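## Task

Rotate each knob in row B of the knob box so it points where its row A counterpart points (row A is the row closest to the socket side), leaving every other knob at the mark it points to now. The result must hold with the robot let go.

## Robot and tools

Robot: two arms, left_arm and right_arm, each ending in a two-finger gripper. The names do not refer to sides of any camera image. All poses use one scene frame: origin on the table top midway between the arms, +x out over the table, +z up, left_arm toward +y. Distances are metres, orientations are quaternions written w first (qw, qx, qy, qz).

Gripper geometry: fingers extend along the gripper's +z axis and close along its x axis. The reported end_effector_position is the point between the pads; fingertips stick out 17.5 mm past it. A pure rotation command pivots about that point, which lies 25 mm from the last joint's axis toward the gripper's -y. Reported hand positions can be slightly wrong, more so at long reach.

The 20-number row (used by every moving call): one flat list covering both arms, always all 20 numbers even if one arm is idle. Order: left x, y, z, qw, qx, qy, qz, left_gripper position, force_limit, speed, then the same ten for the right arm. The first seven of each arm are an absolute target pose in the scene frame (not an offset). Gripper numbers are each in [-1, 1]: position +1 = open 50 mm, about -0.65 = pads touching, -1 = close until an object blocks. force_limit maps -1/0/+1 to roughly 20/102/185 N per pad (actual grip may run ~17 % higher). speed maps -1/0/+1 to 20/85/150 mm/s of gap change. Every gripper number is a command, so to leave a gripper alone resend its previous three values; to hold an arm still resend the exact pose from the last result before it stopped, not a drifted one. Keep the same quaternion in each row to hold orientation.

Tools:
- execute_actions with "actions": an empty list just reports state. One action {"rows": [[20 numbers], ...], "steps": n} plays up to 15 rows over n steps (max 15, default 15; a step is 1/30 s; the final row repeats if rows run out). One wait {"steps": n} (max 300) counts steps from the previous result, including your reply time. Optional "pictures" boolean. A refused call does nothing. A target more than 0.6 m from the arm's last reported position along any gripper axis is refused.
- move: "target" is one 20-number row; "speed" in m/s, 0.002 to 0.5 (default 0.25), rotation capped at twice that in rad/s. Grippers travel straight toward their poses, all finishing together in 0.5 to 10 s (cut off at 10 s). No obstacle avoidance, including the other arm. Finger values are sent at the start. Its result adds a move: line (done, off_target, moving, held, fault) plus limits (paced = target clipped; held = steps blocked, after which the arm may suddenly speed up), and each gripper's distance from target.
- wait: "seconds" 0 to 10; robot gets nothing new.
- zoom_image: "camera" one of cam_high, cam_low, cam_left_wrist, cam_right_wrist (all 672x504); "region" [x0, y0, x1, y1] pixels from top-left, at most 504x504.
- finished_scene: "scene" = current scene number; irreversible, gives the grade and the next task. Ending a reply without any tool call stops everything.

Control behaviour: each step the commanded pose is clamped to within 70 mm and 16 degrees of the measured pose, then reached by damped IK, favouring position over orientation. After an action ends, an arm only continues to its last clamped pose, so long trips need several calls; check the result and send the remainder. A "Hand target" line shows where the controller is currently driving each gripper. Elbows never fully straighten. Joint limits (rad): waist and both roll joints ±6.283, shoulder ±2.250, elbow ±2.580, wrist pitch ±2.100.

Reading results: state line gives left_arm and right_arm pose. "pose unreachable" means a clearance check altered or blocked that arm; HELD marks steps where your row was not (fully) applied. object_status: 0 moving, 1 blocked while opening, 2 blocked while closing (a grip), 3 reached requested position or pads met (usually nothing held). A new position value resets it to 0 until the fingers settle. position_measured counts convert to opening as (250 - position_measured) x 0.202 mm. Fingers stay put until position changes by at least 0.01; only then do new force_limit or speed values apply. Grips loosen on fixed off-centre objects, fast at force_limit -1.

Faults and cautions: contact torque reaching a joint's load limit (50.7 N m for waist, shoulder, upper arm roll, elbow; 31.9 N m for forearm roll, wrist pitch, wrist roll) freezes that arm 10 s and drops the rest of the call. Sustained load heats motors: MOTOR HOT appears from 60 °C, and at 75 °C an OVER-TEMPERATURE FAULT lets the arm sag. Faster or deeper contacts press harder; approach knobs slowly and aim only slightly past contact. Never let the arms collide or push hard on each other, and do not knock anything off the table. Knobs must keep their new settings after release, and unchanged knobs must stay on their marks. Smooth, economical motion is preferable.

Each tool is called after "Call:" as name(argument=value, ...), one argument or row to a line, values as JSON.

## Session

Call:
execute_actions(
  actions=[],
)

Scene clock: 0.00 s of 8400.00 s.
left_arm: end_effector_position=(+0.0725, +0.4659, +0.3668) position_measured=3 object_status=3 end_effector_quat_wxyz=(+0.239, -0.163, +0.911, -0.293) | right_arm: end_effector_position=(+0.4224, +0.1366, +0.3666) position_measured=3 object_status=3 end_effector_quat_wxyz=(+0.322, +0.835, +0.243, +0.375)
Joint positions: left_arm=[-1.752  0.146 -0.234  1.796  0.258  1.948  1.362] | right_arm=[-1.733  0.809  0.665  0.978  0.576  1.42  -0.591]
Joint velocities: left_arm=[ 0.  0. -0.  0. -0. -0.  0.] | right_arm=[-0.    -0.     0.    -0.     0.    -0.002  0.   ]
Hand target (left_arm): +0.073, +0.466, +0.367; +0.239, -0.163, +0.911, -0.293
Hand target (right_arm): +0.422, +0.137, +0.367; +0.322, +0.835, +0.243, +0.375

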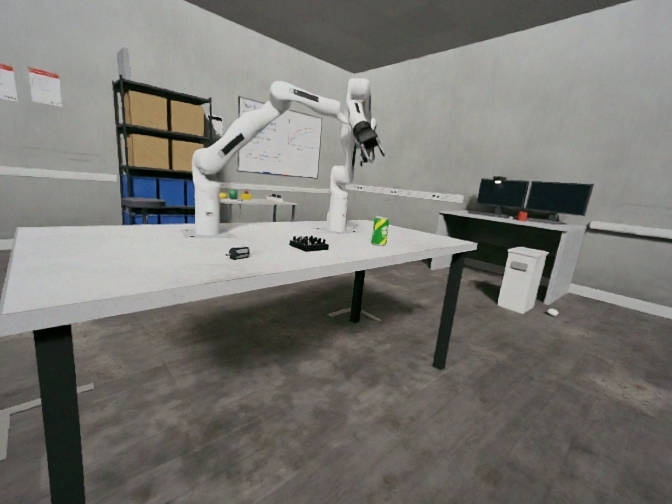

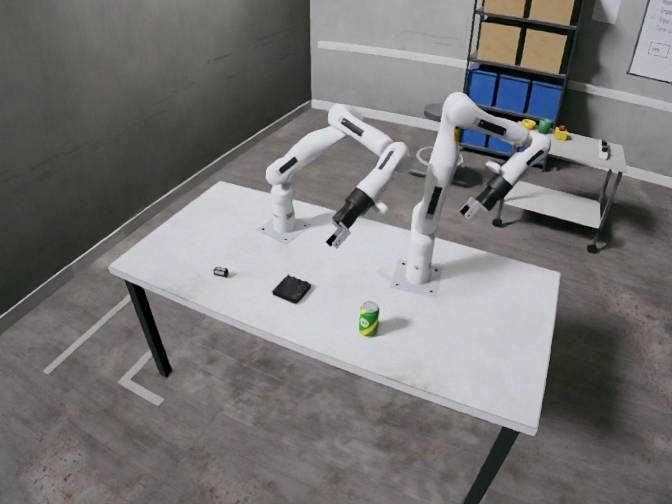

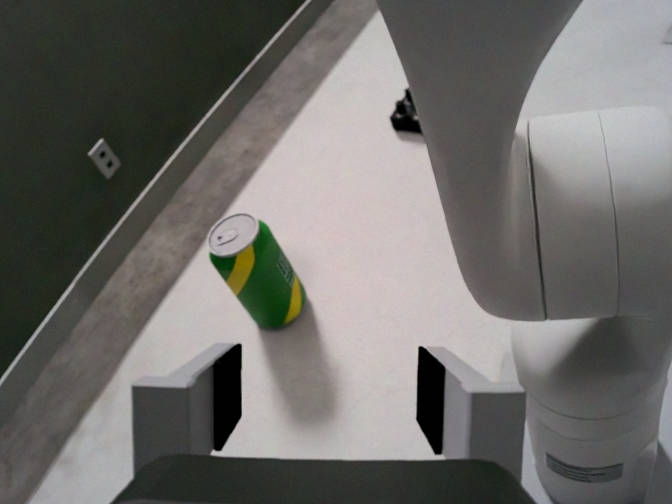

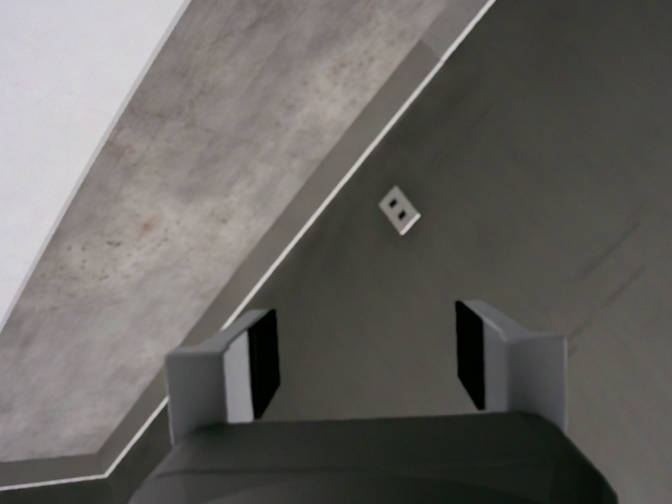

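Call:
move(
  target=[0.0725,0.4659,0.3668,0.239,-0.163,0.911,-0.293,1,0,0,0.32,-0.07,0.17,0,0.7071,-0.7071,0,1,0,0],
  speed=0.35,
)

Scene clock: 12.00 s of 8400.00 s.
left_arm: end_effector_position=(+0.0725, +0.4659, +0.3668) position_measured=3 object_status=3 end_effector_quat_wxyz=(+0.239, -0.163, +0.911, -0.293) | right_arm: end_effector_position=(+0.3198, -0.0696, +0.1697) position_measured=3 object_status=3 end_effector_quat_wxyz=(+0.001, +0.708, -0.706, -0.001)
Joint positions: left_arm=[-1.752  0.146 -0.234  1.796  0.258  1.948  1.362] | right_arm=[-1.511  0.474  0.851  1.829 -0.414  1.029 -1.89 ]
Joint velocities: left_arm=[-0.  0.  0.  0. -0.  0. -0.] | right_arm=[ 0.    -0.008  0.004  0.003 -0.001  0.001  0.002]
Hand target (left_arm): +0.072, +0.466, +0.367; +0.239, -0.163, +0.911, -0.293
Hand target (right_arm): +0.320, -0.070, +0.170; +0.001, +0.708, -0.706, -0.001
Off the commanded pose (left_arm): 0.000 m, 0 deg.
Off the commanded pose (right_arm): 0.001 m, 0 deg.
After step 90, 5.37 s passed at rest.
move: done

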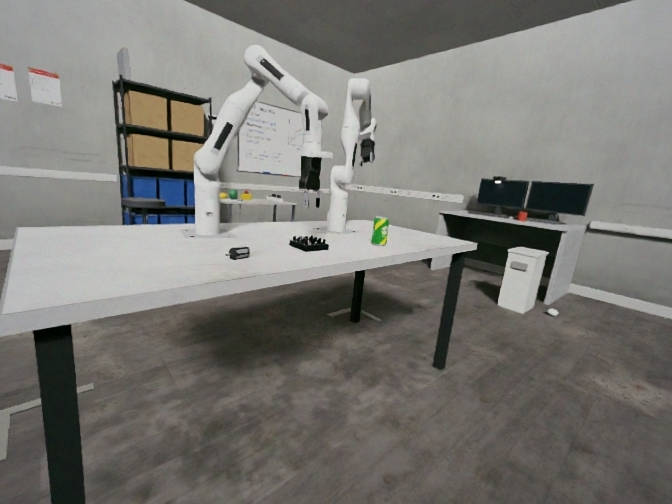

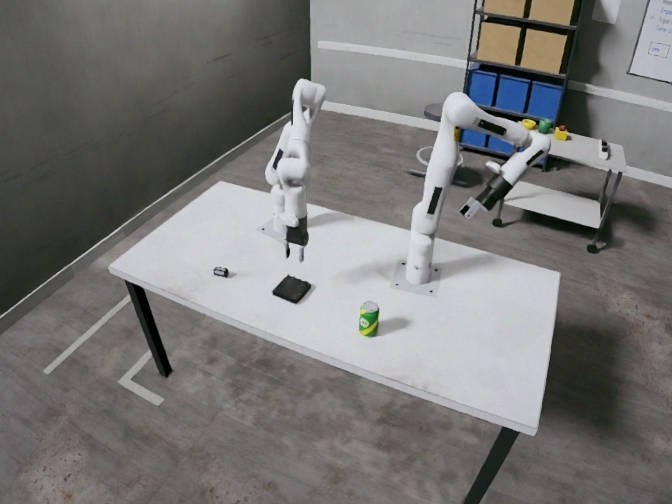

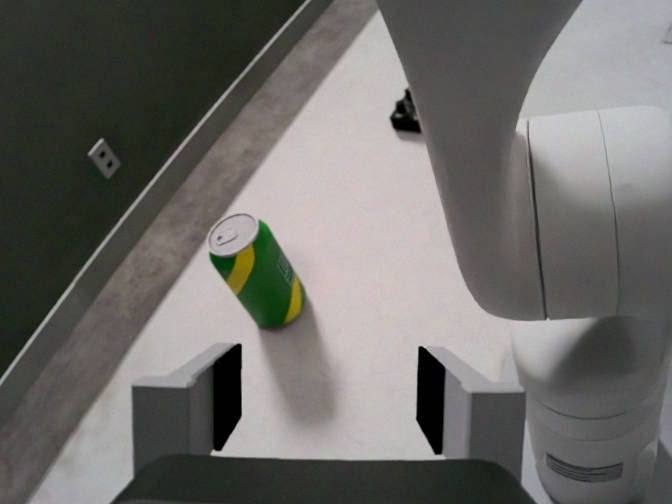

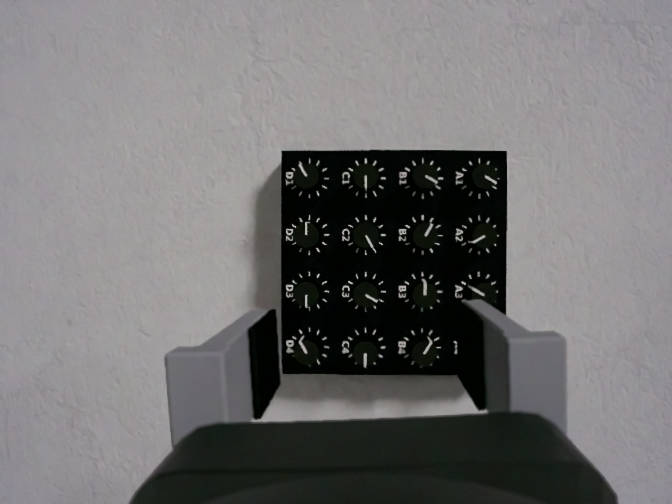

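Call:
move(
  target=[0.0725,0.4659,0.3668,0.239,-0.163,0.911,-0.293,1,0,0,0.288,-0.095,0.11,0,0.7071,-0.7071,0,0.05,-0.7,0],
)

Call:
zoom_image(
  camera="cam_right_wrist",
  region=[150, 0, 550, 330],
)

Scene clock: 20.70 s of 8400.00 s.
left_arm: end_effector_position=(+0.0725, +0.4659, +0.3668) position_measured=3 object_status=3 end_effector_quat_wxyz=(+0.239, -0.163, +0.911, -0.293) | right_arm: end_effector_position=(+0.2880, -0.0949, +0.1100) position_measured=145 object_status=3 end_effector_quat_wxyz=(-0.000, +0.707, -0.707, -0.000)
Joint positions: left_arm=[-1.752  0.146 -0.234  1.796  0.258  1.948  1.362] | right_arm=[-1.504  0.492  0.798  2.046 -0.491  0.8   -1.81 ]
Joint velocities: left_arm=[ 0.     0.001 -0.001 -0.001 -0.001  0.    -0.001] | right_arm=[ 0.003  0.002  0.002  0.002 -0.001  0.001  0.001]
Hand target (left_arm): +0.073, +0.466, +0.367; +0.239, -0.163, +0.911, -0.293
Hand target (right_arm): +0.288, -0.095, +0.110; -0.000, +0.707, -0.707, -0.000
Off the commanded pose (left_arm): 0.000 m, 0 deg.
Off the commanded pose (right_arm): 0.000 m, 0 deg.
After step 90, 4.93 s passed at rest.
move: done

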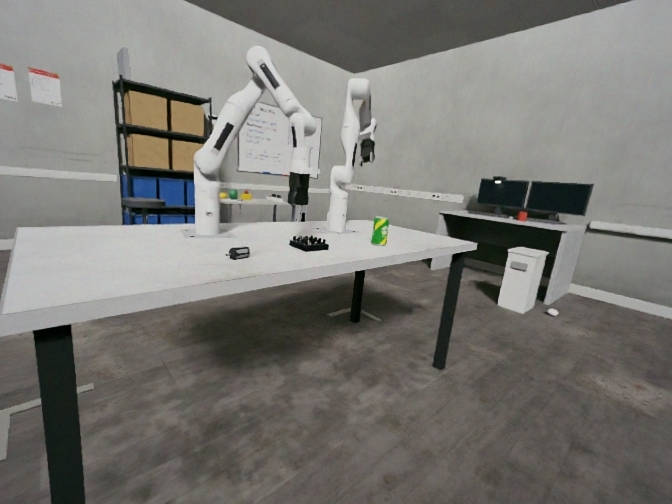

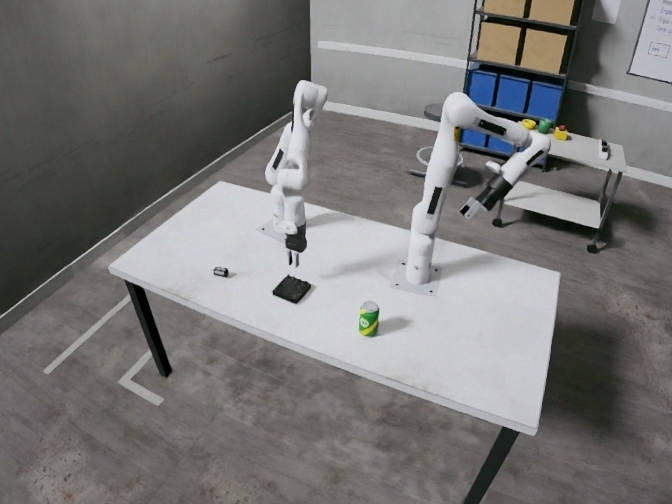

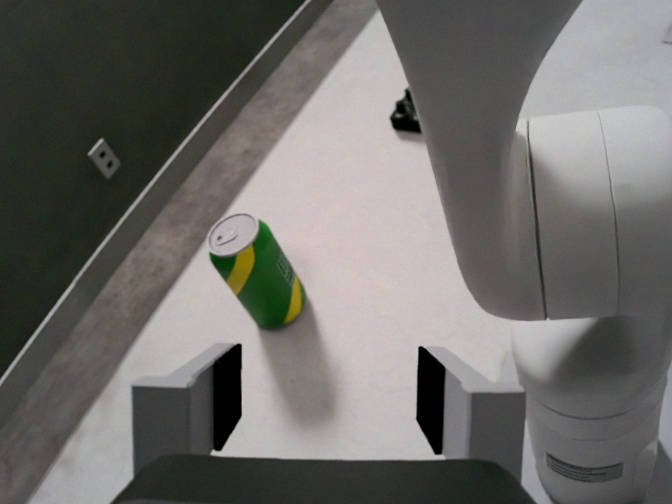

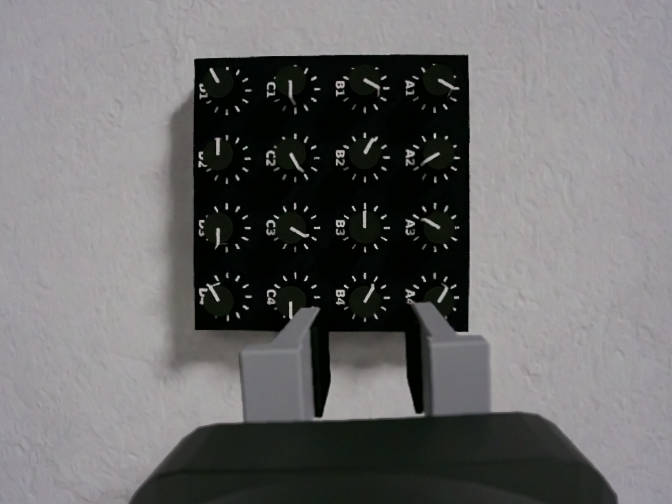

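Region (150, 0, 550, 330) of cam_right_wrist's 672x504 image, scaled by 1.260; it fills the top 416 rows of this view, and the rest is white.

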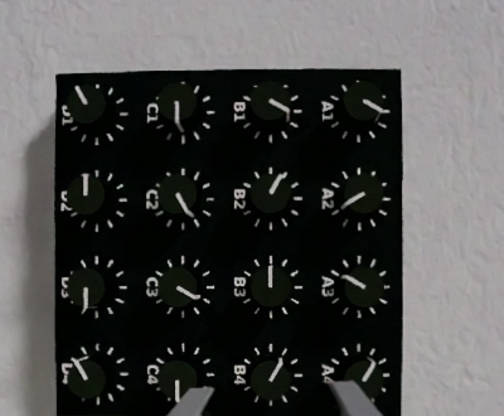

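Call:
move(
  target=[0.0725,0.4659,0.3668,0.239,-0.163,0.911,-0.293,1,0,0,0.351,-0.099,0.066,0,0.7071,-0.7071,0,0.0,-0.7,0],
)

Call:
zoom_image(
  camera="cam_right_wrist",
  region=[260, 220, 480, 430],
)

Scene clock: 39.40 s of 8400.00 s.
left_arm: end_effector_position=(+0.0725, +0.4659, +0.3668) position_measured=3 object_status=3 end_effector_quat_wxyz=(+0.239, -0.163, +0.911, -0.293) | right_arm: end_effector_position=(+0.3509, -0.0987, +0.0661) position_measured=152 object_status=3 end_effector_quat_wxyz=(-0.000, +0.707, -0.707, -0.000)
Joint positions: left_arm=[-1.752  0.146 -0.234  1.796  0.258  1.948  1.362] | right_arm=[-1.287  0.656  0.699  1.937 -0.602  0.768 -1.638]
Joint velocities: left_arm=[-0.001  0.     0.    -0.001  0.001 -0.    -0.   ] | right_arm=[ 0.003  0.002  0.001 -0.    -0.002  0.001  0.001]
Hand target (left_arm): +0.073, +0.466, +0.367; +0.239, -0.163, +0.911, -0.293
Hand target (right_arm): +0.351, -0.099, +0.066; -0.000, +0.707, -0.707, -0.000
Off the commanded pose (left_arm): 0.000 m, 0 deg.
Off the commanded pose (right_arm): 0.000 m, 0 deg.
After step 90, 14.77 s passed at rest.
move: done

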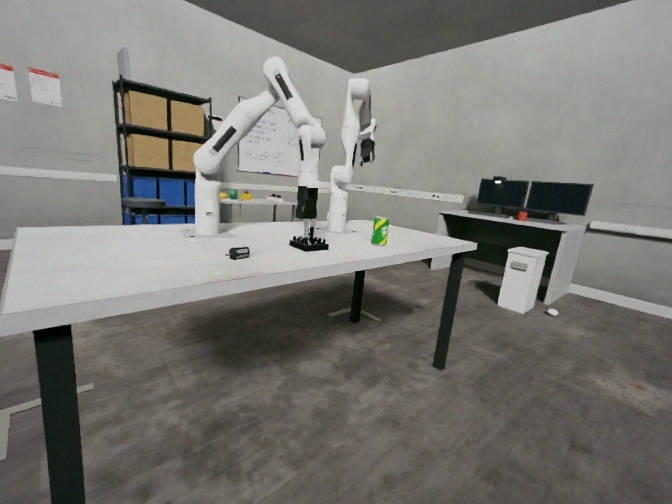

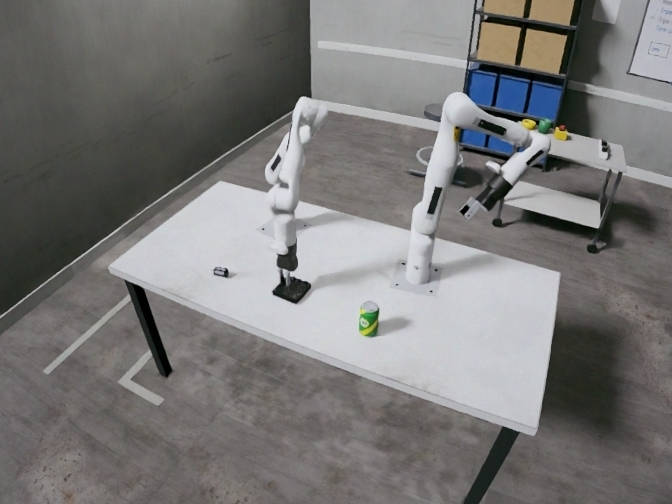

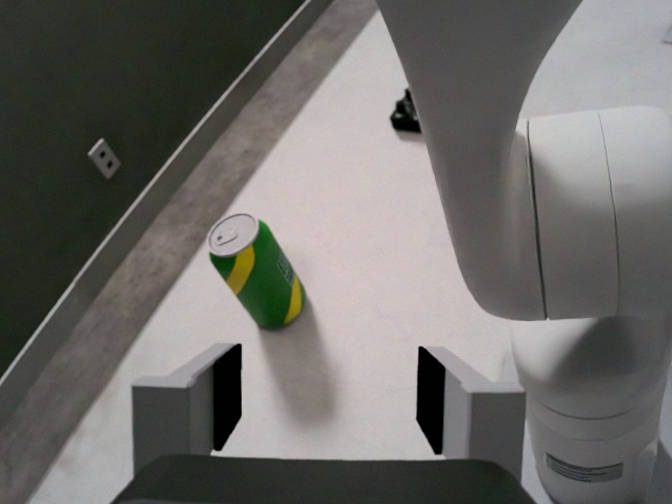

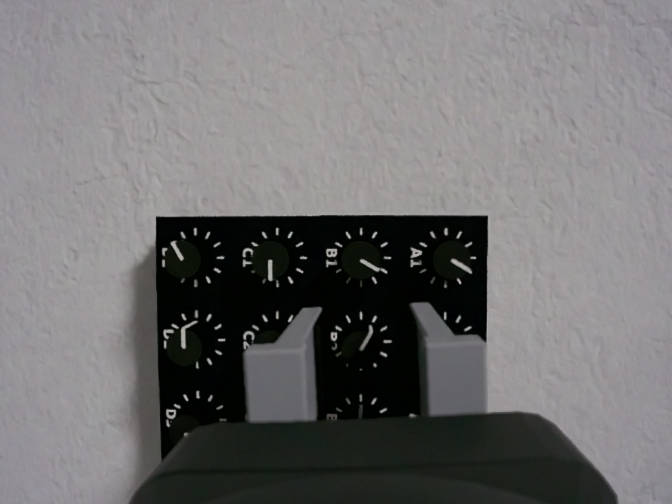

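Region (260, 220, 480, 430) of cam_right_wrist's 672x504 image, scaled by 2.291; it fills the top 481 rows of this view, and the rest is white.

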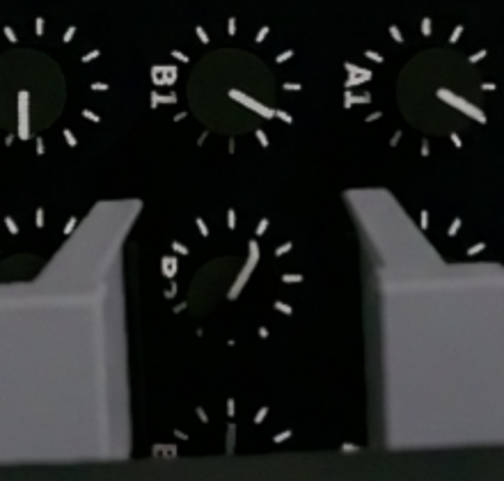

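Call:
move(
  target=[0.0725,0.4659,0.3668,0.239,-0.163,0.911,-0.293,1,0,0,0.3487,-0.0977,0.055,0,0.7071,-0.7071,0,0.0,-0.7,0],
  speed=0.03,
)

Call:
zoom_image(
  camera="cam_right_wrist",
  region=[260, 220, 480, 430],
)

Scene clock: 46.63 s of 8400.00 s.
left_arm: end_effector_position=(+0.0725, +0.4659, +0.3668) position_measured=3 object_status=3 end_effector_quat_wxyz=(+0.239, -0.163, +0.911, -0.293) | right_arm: end_effector_position=(+0.3487, -0.0976, +0.0550) position_measured=152 object_status=3 end_effector_quat_wxyz=(-0.000, +0.707, -0.707, -0.000)
Joint positions: left_arm=[-1.752  0.146 -0.234  1.796  0.258  1.948  1.362] | right_arm=[-1.28   0.674  0.68   1.95  -0.623  0.738 -1.625]
Joint velocities: left_arm=[-0.001 -0.002 -0.001 -0.001 -0.001 -0.     0.   ] | right_arm=[ 0.001  0.001  0.     0.     0.002  0.002 -0.   ]
Hand target (left_arm): +0.073, +0.466, +0.367; +0.239, -0.163, +0.911, -0.293
Hand target (right_arm): +0.349, -0.098, +0.055; -0.000, +0.707, -0.707, +0.000
Off the commanded pose (left_arm): 0.000 m, 0 deg.
Off the commanded pose (right_arm): 0.000 m, 0 deg.
After step 90, 3.53 s passed at rest.
move: done

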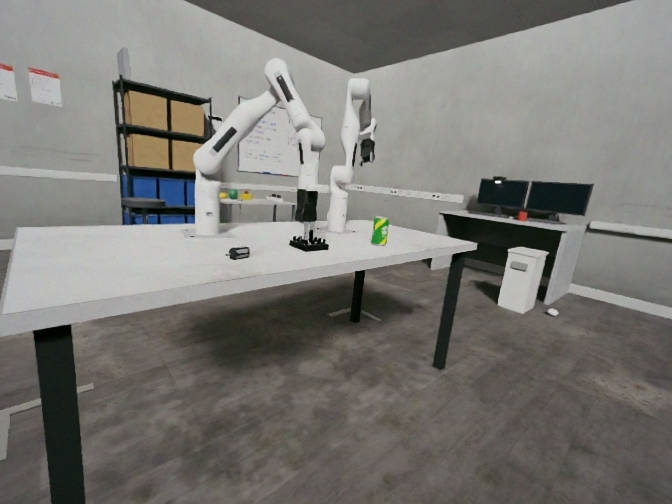

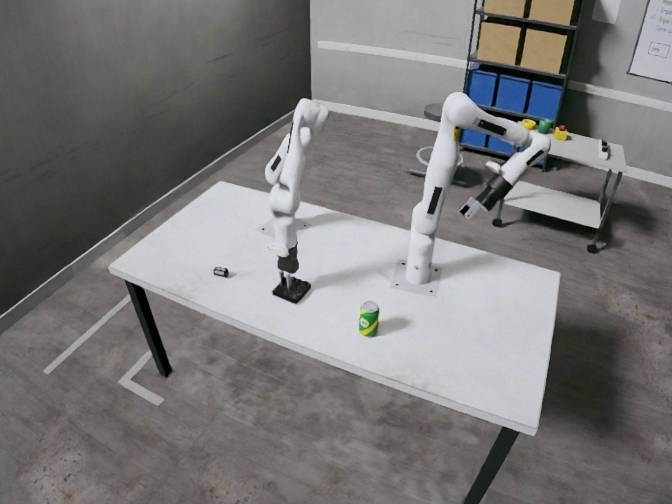

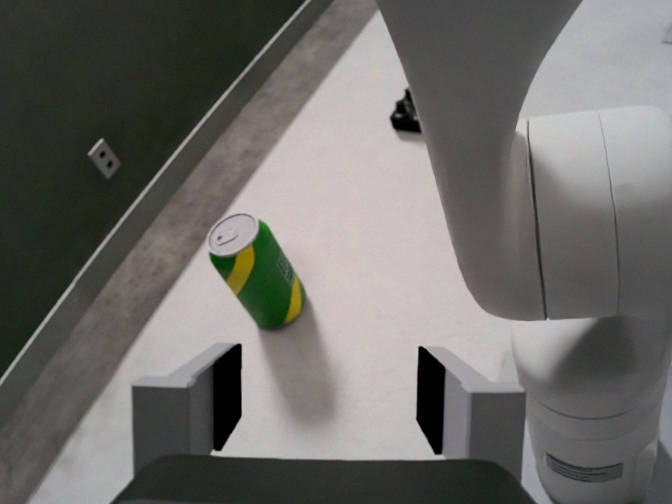

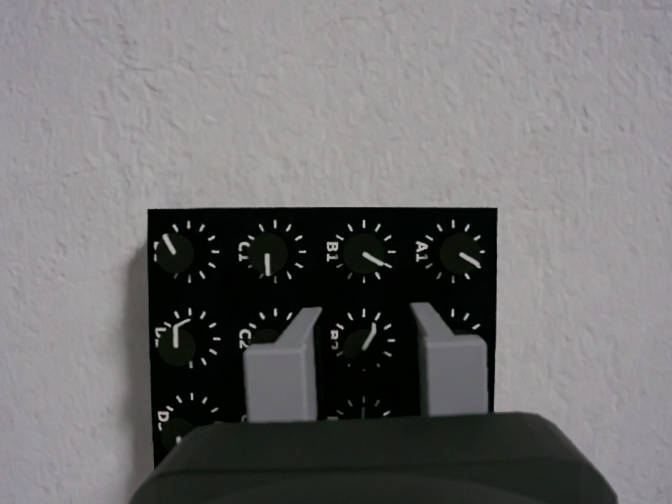

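Region (260, 220, 480, 430) of cam_right_wrist's 672x504 image, scaled by 2.291; it fills the top 481 rows of this view, and the rest is white.

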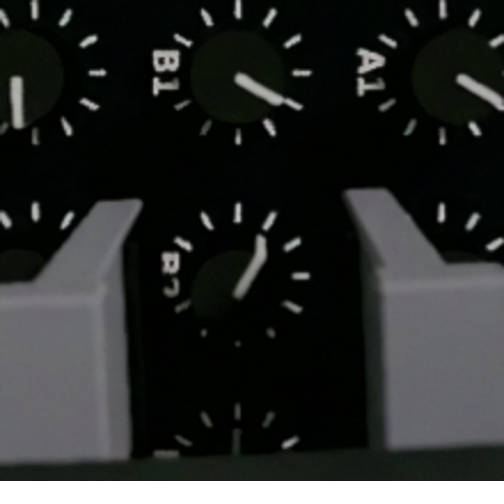

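Call:
move(
  target=[0.0725,0.4659,0.3668,0.239,-0.163,0.911,-0.293,1,0,0,0.3473,-0.0972,0.0435,0,0.7071,-0.7071,0,0.0,-0.7,0],
  speed=0.02,
)

Call:
move(
  target=[0.0725,0.4659,0.3668,0.239,-0.163,0.911,-0.293,1,0,0,0.3473,-0.0972,0.0435,0,0.7071,-0.7071,0,-1,-0.7,-1],
)

Call:
zoom_image(
  camera="cam_right_wrist",
  region=[260, 220, 480, 430],
)

Scene clock: 58.33 s of 8400.00 s.
left_arm: end_effector_position=(+0.0725, +0.4659, +0.3668) position_measured=3 object_status=3 end_effector_quat_wxyz=(+0.239, -0.163, +0.911, -0.293) | right_arm: end_effector_position=(+0.3473, -0.0971, +0.0435) position_measured=152 object_status=3 end_effector_quat_wxyz=(-0.000, +0.707, -0.707, -0.000)
Joint positions: left_arm=[-1.752  0.146 -0.234  1.796  0.258  1.948  1.362] | right_arm=[-1.268  0.693  0.658  1.961 -0.645  0.707 -1.609]
Joint velocities: left_arm=[ 0.    -0.     0.001 -0.     0.     0.    -0.   ] | right_arm=[ 0.001 -0.001  0.     0.    -0.003 -0.     0.   ]
Hand target (left_arm): +0.073, +0.466, +0.367; +0.239, -0.163, +0.911, -0.293
Hand target (right_arm): +0.347, -0.097, +0.043; -0.000, +0.707, -0.707, -0.000
Off the commanded pose (left_arm): 0.000 m, 0 deg.
Off the commanded pose (right_arm): 0.000 m, 0 deg.
After step 90, 7.90 s passed at rest.
move: done

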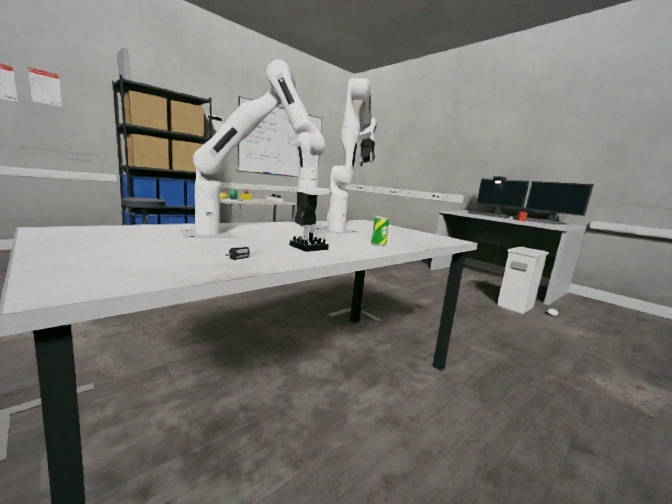

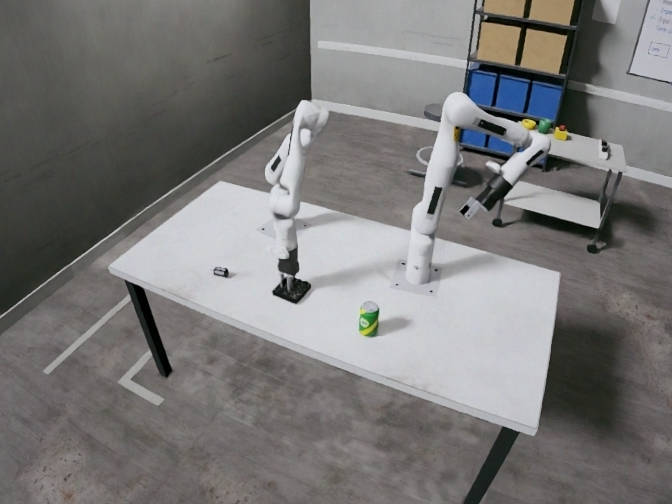

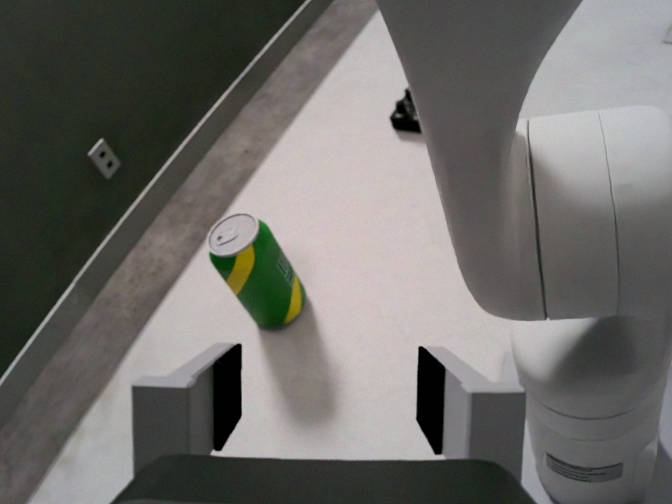

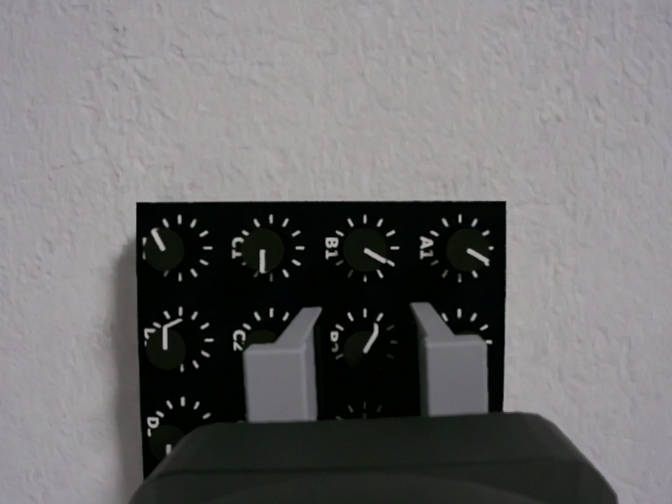

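Scene clock: 59.03 s of 8400.00 s.
left_arm: end_effector_position=(+0.0725, +0.4659, +0.3668) position_measured=3 object_status=3 end_effector_quat_wxyz=(+0.239, -0.163, +0.911, -0.293) | right_arm: end_effector_position=(+0.3473, -0.0967, +0.0435) position_measured=199 object_status=2 end_effector_quat_wxyz=(-0.000, +0.707, -0.707, -0.000)
Joint positions: left_arm=[-1.752  0.146 -0.234  1.796  0.258  1.948  1.362] | right_arm=[-1.269  0.693  0.658  1.961 -0.646  0.707 -1.609]
Joint velocities: left_arm=[ 0.     0.     0.    -0.001 -0.001  0.    -0.   ] | right_arm=[-0.     0.002  0.001 -0.    -0.     0.001  0.   ]
Hand target (left_arm): +0.073, +0.466, +0.367; +0.239, -0.163, +0.911, -0.293
Hand target (right_arm): +0.347, -0.097, +0.044; -0.000, +0.707, -0.707, -0.000
Off the commanded pose (left_arm): 0.000 m, 0 deg.
Off the commanded pose (right_arm): 0.001 m, 0 deg.
move: done

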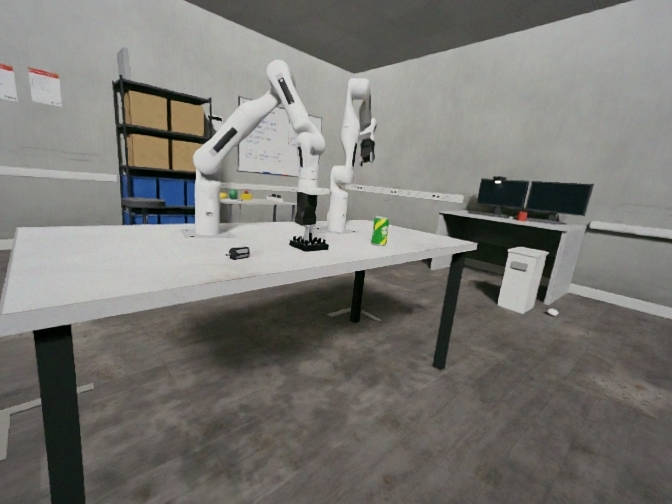

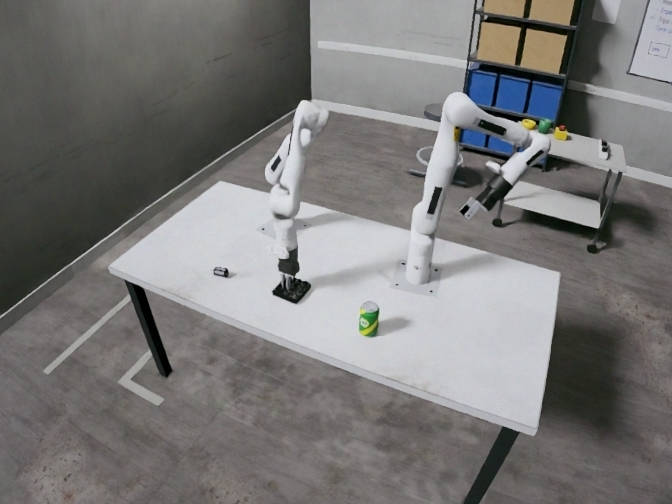

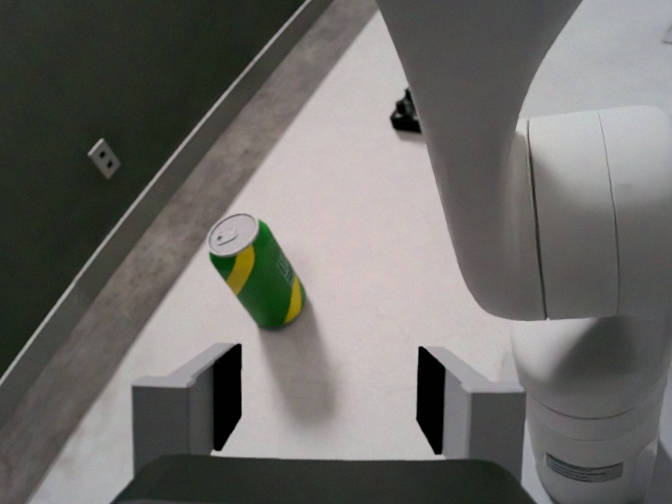

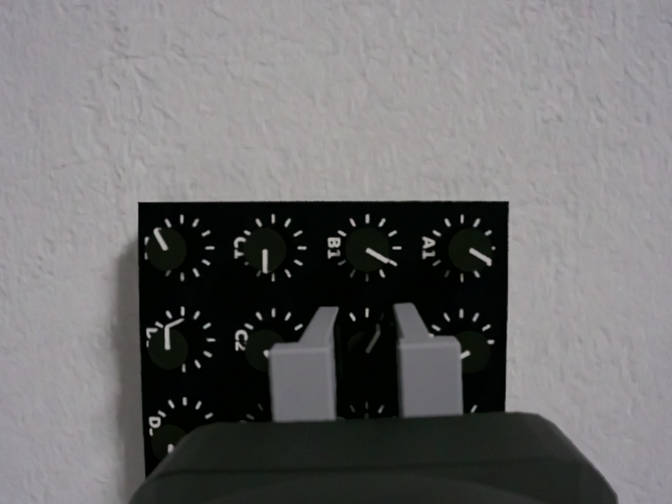

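Region (260, 220, 480, 430) of cam_right_wrist's 672x504 image, scaled by 2.291; it fills the top 481 rows of this view, and the rest is white.

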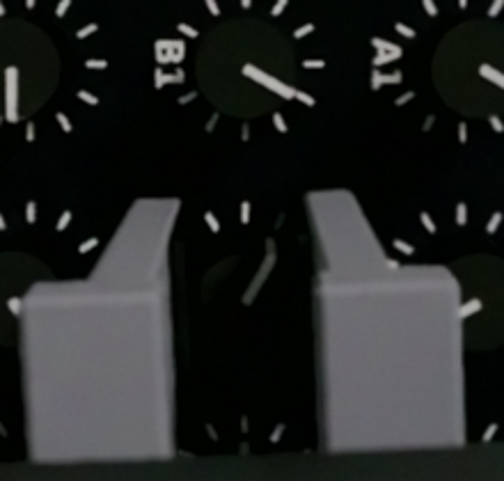

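Call:
move(
  target=[0.0725,0.4659,0.3668,0.239,-0.163,0.911,-0.293,1,0,0,0.347,-0.0966,0.0435,0,0,-1,0,-1,-0.7,-1],
)

Scene clock: 67.43 s of 8400.00 s.
left_arm: end_effector_position=(+0.0725, +0.4659, +0.3668) position_measured=3 object_status=3 end_effector_quat_wxyz=(+0.239, -0.163, +0.911, -0.293) | right_arm: end_effector_position=(+0.3473, -0.0963, +0.0438) position_measured=199 object_status=2 end_effector_quat_wxyz=(+0.000, -0.000, +1.000, +0.001)
Joint positions: left_arm=[-1.752  0.146 -0.234  1.796  0.258  1.948  1.362] | right_arm=[-1.453  0.92   1.042  1.848 -0.97   0.985 -2.941]
Joint velocities: left_arm=[-0.001  0.002 -0.001 -0.003 -0.    -0.    -0.   ] | right_arm=[-0.     0.001 -0.001 -0.001  0.003 -0.003 -0.001]
Hand target (left_arm): +0.073, +0.466, +0.367; +0.239, -0.163, +0.911, -0.293
Hand target (right_arm): +0.347, -0.096, +0.044; +0.000, -0.000, +1.000, +0.000
Off the commanded pose (left_arm): 0.000 m, 0 deg.
Off the commanded pose (right_arm): 0.001 m, 0 deg.
After step 90, 1.93 s passed at rest.
move: done

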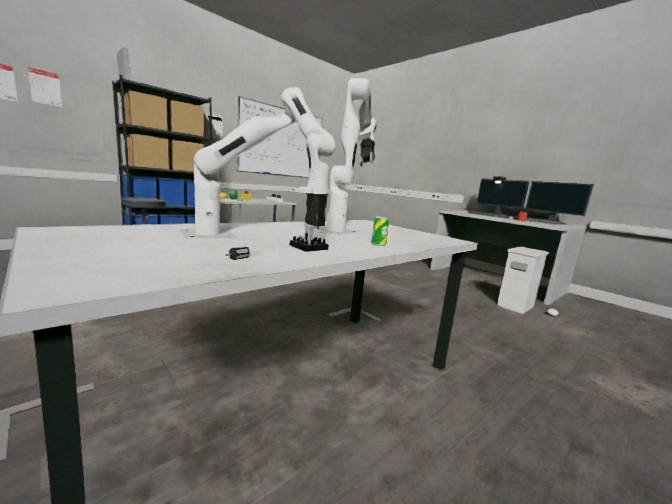

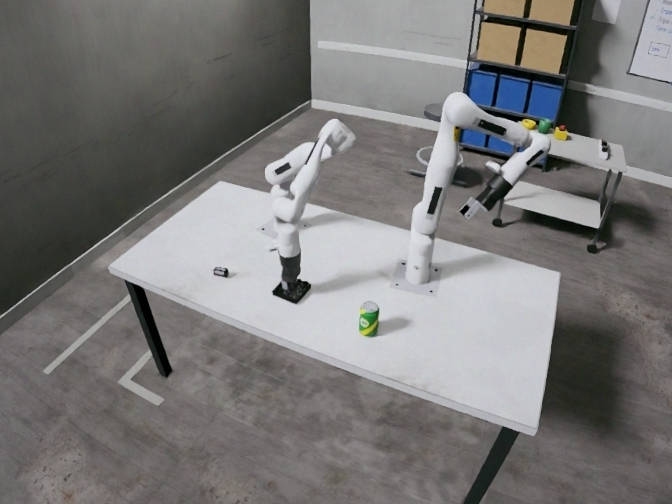

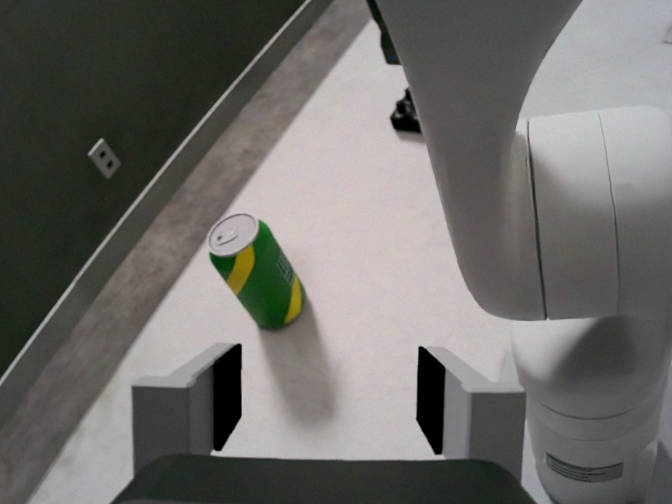

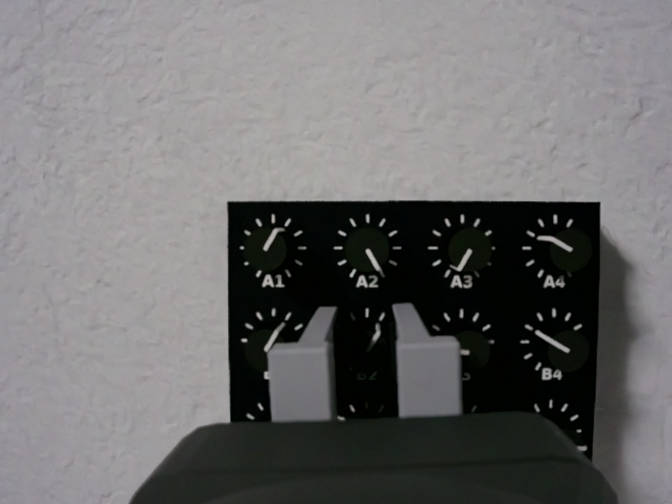

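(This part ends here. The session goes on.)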